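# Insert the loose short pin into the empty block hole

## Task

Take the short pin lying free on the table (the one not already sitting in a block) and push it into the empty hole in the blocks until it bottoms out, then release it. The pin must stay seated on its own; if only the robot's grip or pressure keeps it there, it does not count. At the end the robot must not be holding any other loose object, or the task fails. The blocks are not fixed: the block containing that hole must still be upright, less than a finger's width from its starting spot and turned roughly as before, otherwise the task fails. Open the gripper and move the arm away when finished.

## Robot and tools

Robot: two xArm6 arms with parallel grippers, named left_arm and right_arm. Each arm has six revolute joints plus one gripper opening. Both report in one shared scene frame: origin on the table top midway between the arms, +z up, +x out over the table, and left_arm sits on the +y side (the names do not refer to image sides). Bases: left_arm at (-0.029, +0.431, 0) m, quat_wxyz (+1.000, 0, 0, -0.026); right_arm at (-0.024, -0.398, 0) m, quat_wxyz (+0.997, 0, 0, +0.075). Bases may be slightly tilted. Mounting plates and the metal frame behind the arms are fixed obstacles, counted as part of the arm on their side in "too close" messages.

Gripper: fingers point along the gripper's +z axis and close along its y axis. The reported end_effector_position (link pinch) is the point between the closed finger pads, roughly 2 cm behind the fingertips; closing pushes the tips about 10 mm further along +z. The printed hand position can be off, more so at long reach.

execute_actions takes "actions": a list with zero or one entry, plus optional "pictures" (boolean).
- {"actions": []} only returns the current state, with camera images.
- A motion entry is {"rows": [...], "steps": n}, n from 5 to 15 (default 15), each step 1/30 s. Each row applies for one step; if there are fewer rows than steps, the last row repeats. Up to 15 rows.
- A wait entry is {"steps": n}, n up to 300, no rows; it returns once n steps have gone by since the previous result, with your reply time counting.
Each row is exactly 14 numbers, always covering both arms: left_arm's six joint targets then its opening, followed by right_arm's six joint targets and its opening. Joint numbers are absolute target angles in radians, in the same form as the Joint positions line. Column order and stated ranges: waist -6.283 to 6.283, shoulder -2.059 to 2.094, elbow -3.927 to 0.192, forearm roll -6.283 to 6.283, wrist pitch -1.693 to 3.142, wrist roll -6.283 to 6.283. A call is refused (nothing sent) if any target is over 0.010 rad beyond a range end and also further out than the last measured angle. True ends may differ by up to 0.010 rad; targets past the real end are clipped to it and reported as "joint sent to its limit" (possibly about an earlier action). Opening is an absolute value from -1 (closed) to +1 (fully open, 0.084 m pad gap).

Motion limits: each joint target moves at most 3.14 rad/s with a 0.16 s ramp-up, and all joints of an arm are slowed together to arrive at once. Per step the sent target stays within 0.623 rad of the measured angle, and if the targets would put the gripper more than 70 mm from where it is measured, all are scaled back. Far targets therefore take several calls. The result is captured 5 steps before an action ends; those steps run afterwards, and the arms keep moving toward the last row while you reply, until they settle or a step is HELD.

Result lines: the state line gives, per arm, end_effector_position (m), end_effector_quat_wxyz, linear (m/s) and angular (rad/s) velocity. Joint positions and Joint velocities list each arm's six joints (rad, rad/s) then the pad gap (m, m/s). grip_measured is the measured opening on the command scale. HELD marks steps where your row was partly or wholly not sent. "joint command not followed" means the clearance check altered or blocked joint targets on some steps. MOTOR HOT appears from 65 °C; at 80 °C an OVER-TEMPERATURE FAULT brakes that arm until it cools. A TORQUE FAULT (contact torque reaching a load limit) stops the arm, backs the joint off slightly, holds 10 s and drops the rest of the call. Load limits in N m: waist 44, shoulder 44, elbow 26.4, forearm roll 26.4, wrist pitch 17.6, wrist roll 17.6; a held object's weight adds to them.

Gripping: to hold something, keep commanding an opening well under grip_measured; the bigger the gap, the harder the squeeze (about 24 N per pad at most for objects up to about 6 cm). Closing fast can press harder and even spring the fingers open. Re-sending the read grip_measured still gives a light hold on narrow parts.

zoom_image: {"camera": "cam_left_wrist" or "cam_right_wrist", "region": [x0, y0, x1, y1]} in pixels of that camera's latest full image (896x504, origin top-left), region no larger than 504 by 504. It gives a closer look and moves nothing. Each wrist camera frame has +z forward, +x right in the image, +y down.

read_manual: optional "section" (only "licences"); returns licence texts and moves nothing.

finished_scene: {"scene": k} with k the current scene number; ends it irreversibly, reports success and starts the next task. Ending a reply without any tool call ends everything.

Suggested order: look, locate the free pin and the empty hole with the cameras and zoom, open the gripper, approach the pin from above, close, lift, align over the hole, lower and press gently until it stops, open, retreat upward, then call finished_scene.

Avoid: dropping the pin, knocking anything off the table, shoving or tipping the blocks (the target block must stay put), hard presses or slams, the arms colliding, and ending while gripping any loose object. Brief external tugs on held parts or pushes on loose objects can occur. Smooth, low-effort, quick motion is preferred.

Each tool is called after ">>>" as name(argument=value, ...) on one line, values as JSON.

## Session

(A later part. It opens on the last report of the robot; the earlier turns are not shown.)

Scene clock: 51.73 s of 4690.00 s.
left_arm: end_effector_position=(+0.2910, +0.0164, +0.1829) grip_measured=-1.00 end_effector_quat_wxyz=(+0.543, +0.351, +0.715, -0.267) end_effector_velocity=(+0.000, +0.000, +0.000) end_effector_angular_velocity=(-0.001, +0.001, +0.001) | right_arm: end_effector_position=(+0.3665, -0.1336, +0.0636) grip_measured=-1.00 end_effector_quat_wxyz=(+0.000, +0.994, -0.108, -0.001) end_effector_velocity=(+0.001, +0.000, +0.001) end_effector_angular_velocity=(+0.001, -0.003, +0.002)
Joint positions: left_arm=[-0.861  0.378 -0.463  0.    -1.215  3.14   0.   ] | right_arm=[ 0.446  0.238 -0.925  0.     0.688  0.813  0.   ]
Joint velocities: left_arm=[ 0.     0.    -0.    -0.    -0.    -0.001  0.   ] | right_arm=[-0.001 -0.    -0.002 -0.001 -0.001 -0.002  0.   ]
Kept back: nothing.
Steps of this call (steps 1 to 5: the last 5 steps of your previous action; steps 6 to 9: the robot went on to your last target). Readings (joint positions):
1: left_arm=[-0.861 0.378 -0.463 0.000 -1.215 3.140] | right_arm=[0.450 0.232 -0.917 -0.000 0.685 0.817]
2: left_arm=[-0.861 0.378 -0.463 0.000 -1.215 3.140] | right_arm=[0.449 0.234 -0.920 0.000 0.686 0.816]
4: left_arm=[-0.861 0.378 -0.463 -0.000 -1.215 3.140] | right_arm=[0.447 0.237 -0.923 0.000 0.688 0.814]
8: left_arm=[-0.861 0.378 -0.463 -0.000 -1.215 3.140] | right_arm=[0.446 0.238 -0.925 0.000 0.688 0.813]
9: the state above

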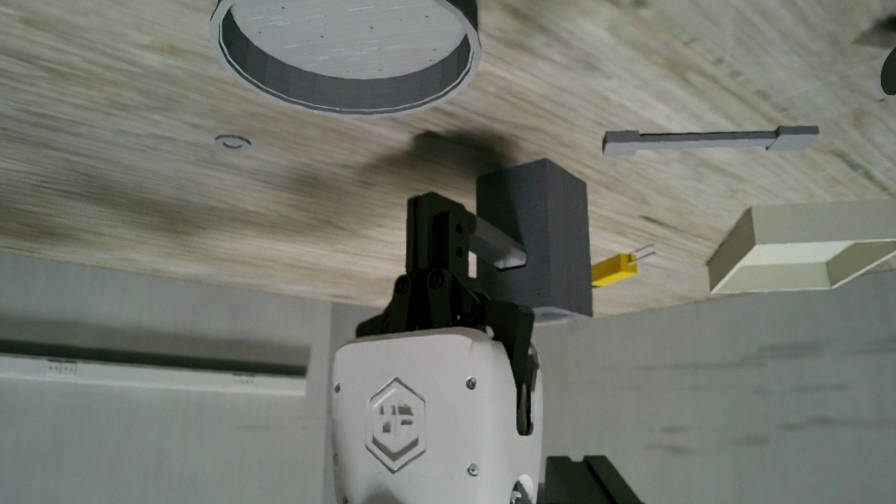

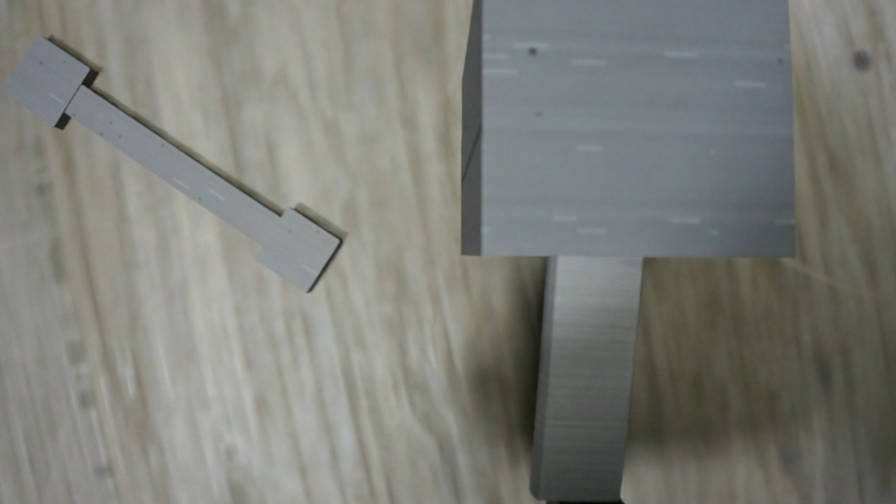

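>>> execute_actions(actions=[{"rows": [[-0.861,0.378,-0.463,0,-1.215,3.14,-1, 0.4529,0.2279,-0.9116,0,0.6837,0.8201,-1],[-0.861,0.378,-0.463,0,-1.215,3.14,-1, 0.4604,0.2180,-0.8976,0,0.6796,0.8276,-1],[-0.861,0.378,-0.463,0,-1.215,3.14,-1, 0.468,0.208,-0.8836,0,0.6755,0.835,-1],[-0.861,0.378,-0.463,0,-1.215,3.14,-1, 0.468,0.208,-0.8836,0,0.6755,0.835,-1],[-0.861,0.378,-0.463,0,-1.215,3.14,-1, 0.468,0.15,-0.8836,0,0.7336,0.835,-1],[-0.861,0.378,-0.463,0,-1.215,3.14,-1, 0.468,0.08,-0.8836,0,0.8036,0.835,-1],[-0.861,0.378,-0.463,0,-1.215,3.14,-1, 0.468,0.0,-0.8836,0,0.8836,0.835,-1]], "steps": 15}])

>>> execute_actions(actions=[{"steps": 8}], pictures=true)

Scene clock: 52.47 s of 4690.00 s.
left_arm: end_effector_position=(+0.2910, +0.0164, +0.1829) grip_measured=-1.00 end_effector_quat_wxyz=(+0.543, +0.351, +0.715, -0.267) end_effector_velocity=(+0.001, +0.000, -0.000) end_effector_angular_velocity=(+0.000, +0.001, +0.002) | right_arm: end_effector_position=(+0.3432, -0.1375, +0.1241) grip_measured=-1.00 end_effector_quat_wxyz=(-0.001, +0.994, -0.108, +0.001) end_effector_velocity=(-0.003, -0.002, +0.511) end_effector_angular_velocity=(+0.215, -0.304, -0.004)
Joint positions: left_arm=[-0.861  0.378 -0.463  0.    -1.215  3.14   0.   ] | right_arm=[ 0.468  0.052 -0.885 -0.     0.83   0.835  0.   ]
Joint velocities: left_arm=[ 0.001  0.001 -0.001 -0.     0.    -0.001  0.   ] | right_arm=[ 0.001 -1.158 -0.162 -0.001  0.949  0.005  0.   ]
Steps of this call (steps 1 to 12: the robot went on to your last target; steps 13 to 22: the first 10 steps of this action). Readings (joint positions):
13: left_arm=[-0.861 0.378 -0.463 -0.000 -1.215 3.140] | right_arm=[0.446 0.237 -0.925 -0.000 0.688 0.813]
14: left_arm=[-0.861 0.378 -0.463 0.000 -1.215 3.140] | right_arm=[0.447 0.234 -0.921 -0.000 0.686 0.816]
16: left_arm=[-0.861 0.378 -0.463 -0.000 -1.215 3.140] | right_arm=[0.457 0.220 -0.902 -0.000 0.680 0.826]
20: left_arm=[-0.861 0.378 -0.463 0.000 -1.215 3.140] | right_arm=[0.468 0.140 -0.879 -0.000 0.750 0.834]
22: the state above

Scene clock: 52.73 s of 4690.00 s.
left_arm: end_effector_position=(+0.2910, +0.0164, +0.1829) grip_measured=-1.00 end_effector_quat_wxyz=(+0.543, +0.351, +0.715, -0.267) end_effector_velocity=(-0.000, -0.000, +0.001) end_effector_angular_velocity=(-0.001, -0.001, -0.001) | right_arm: end_effector_position=(+0.3363, -0.1424, +0.1406) grip_measured=-1.00 end_effector_quat_wxyz=(+0.002, +0.994, -0.108, -0.002) end_effector_velocity=(+0.003, +0.002, +0.003) end_effector_angular_velocity=(+0.004, -0.005, +0.000)
Joint positions: left_arm=[-0.861  0.378 -0.463  0.    -1.215  3.14   0.   ] | right_arm=[ 0.468  0.002 -0.881  0.     0.884  0.835  0.   ]
Joint velocities: left_arm=[-0.    -0.001 -0.     0.     0.     0.     0.   ] | right_arm=[ 0.001  0.001 -0.01   0.001  0.002  0.     0.   ]
Kept back: nothing.
Steps of this call (steps 1 to 5: the last 5 steps of your previous action; steps 6 to 8: the robot went on to your last target). Readings (joint positions):
1: left_arm=[-0.861 0.378 -0.463 0.000 -1.215 3.140] | right_arm=[0.468 0.020 -0.890 -0.000 0.855 0.835]
2: left_arm=[-0.861 0.378 -0.463 -0.000 -1.215 3.140] | right_arm=[0.468 0.004 -0.893 -0.000 0.868 0.835]
4: left_arm=[-0.861 0.378 -0.463 -0.000 -1.215 3.140] | right_arm=[0.468 -0.002 -0.889 -0.000 0.879 0.835]
8: the state above

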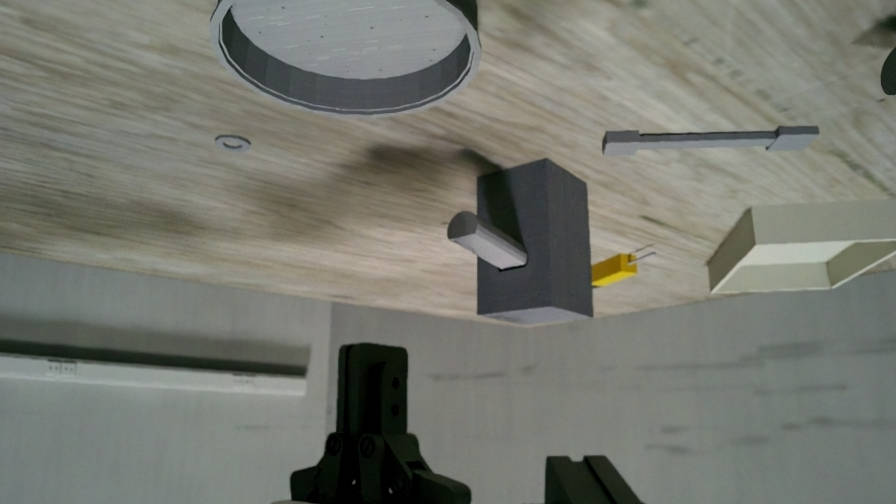

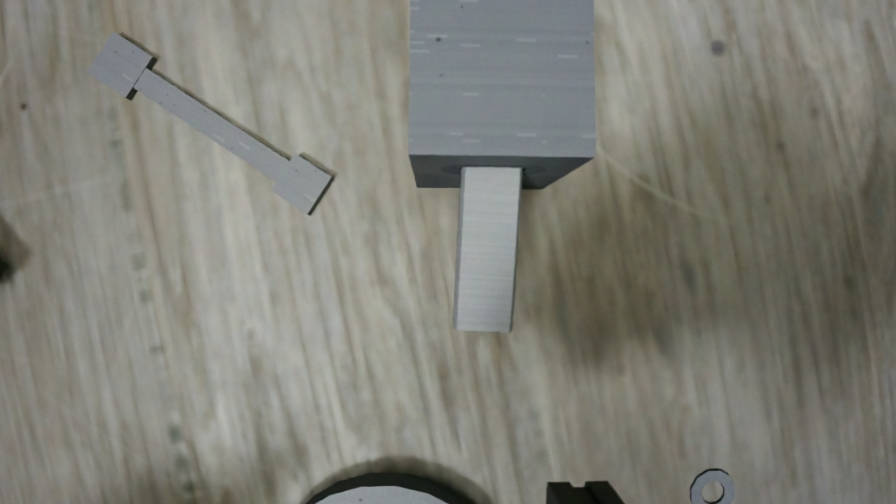

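>>> finished_scene(scene=1)

The scene is finished: the task was done.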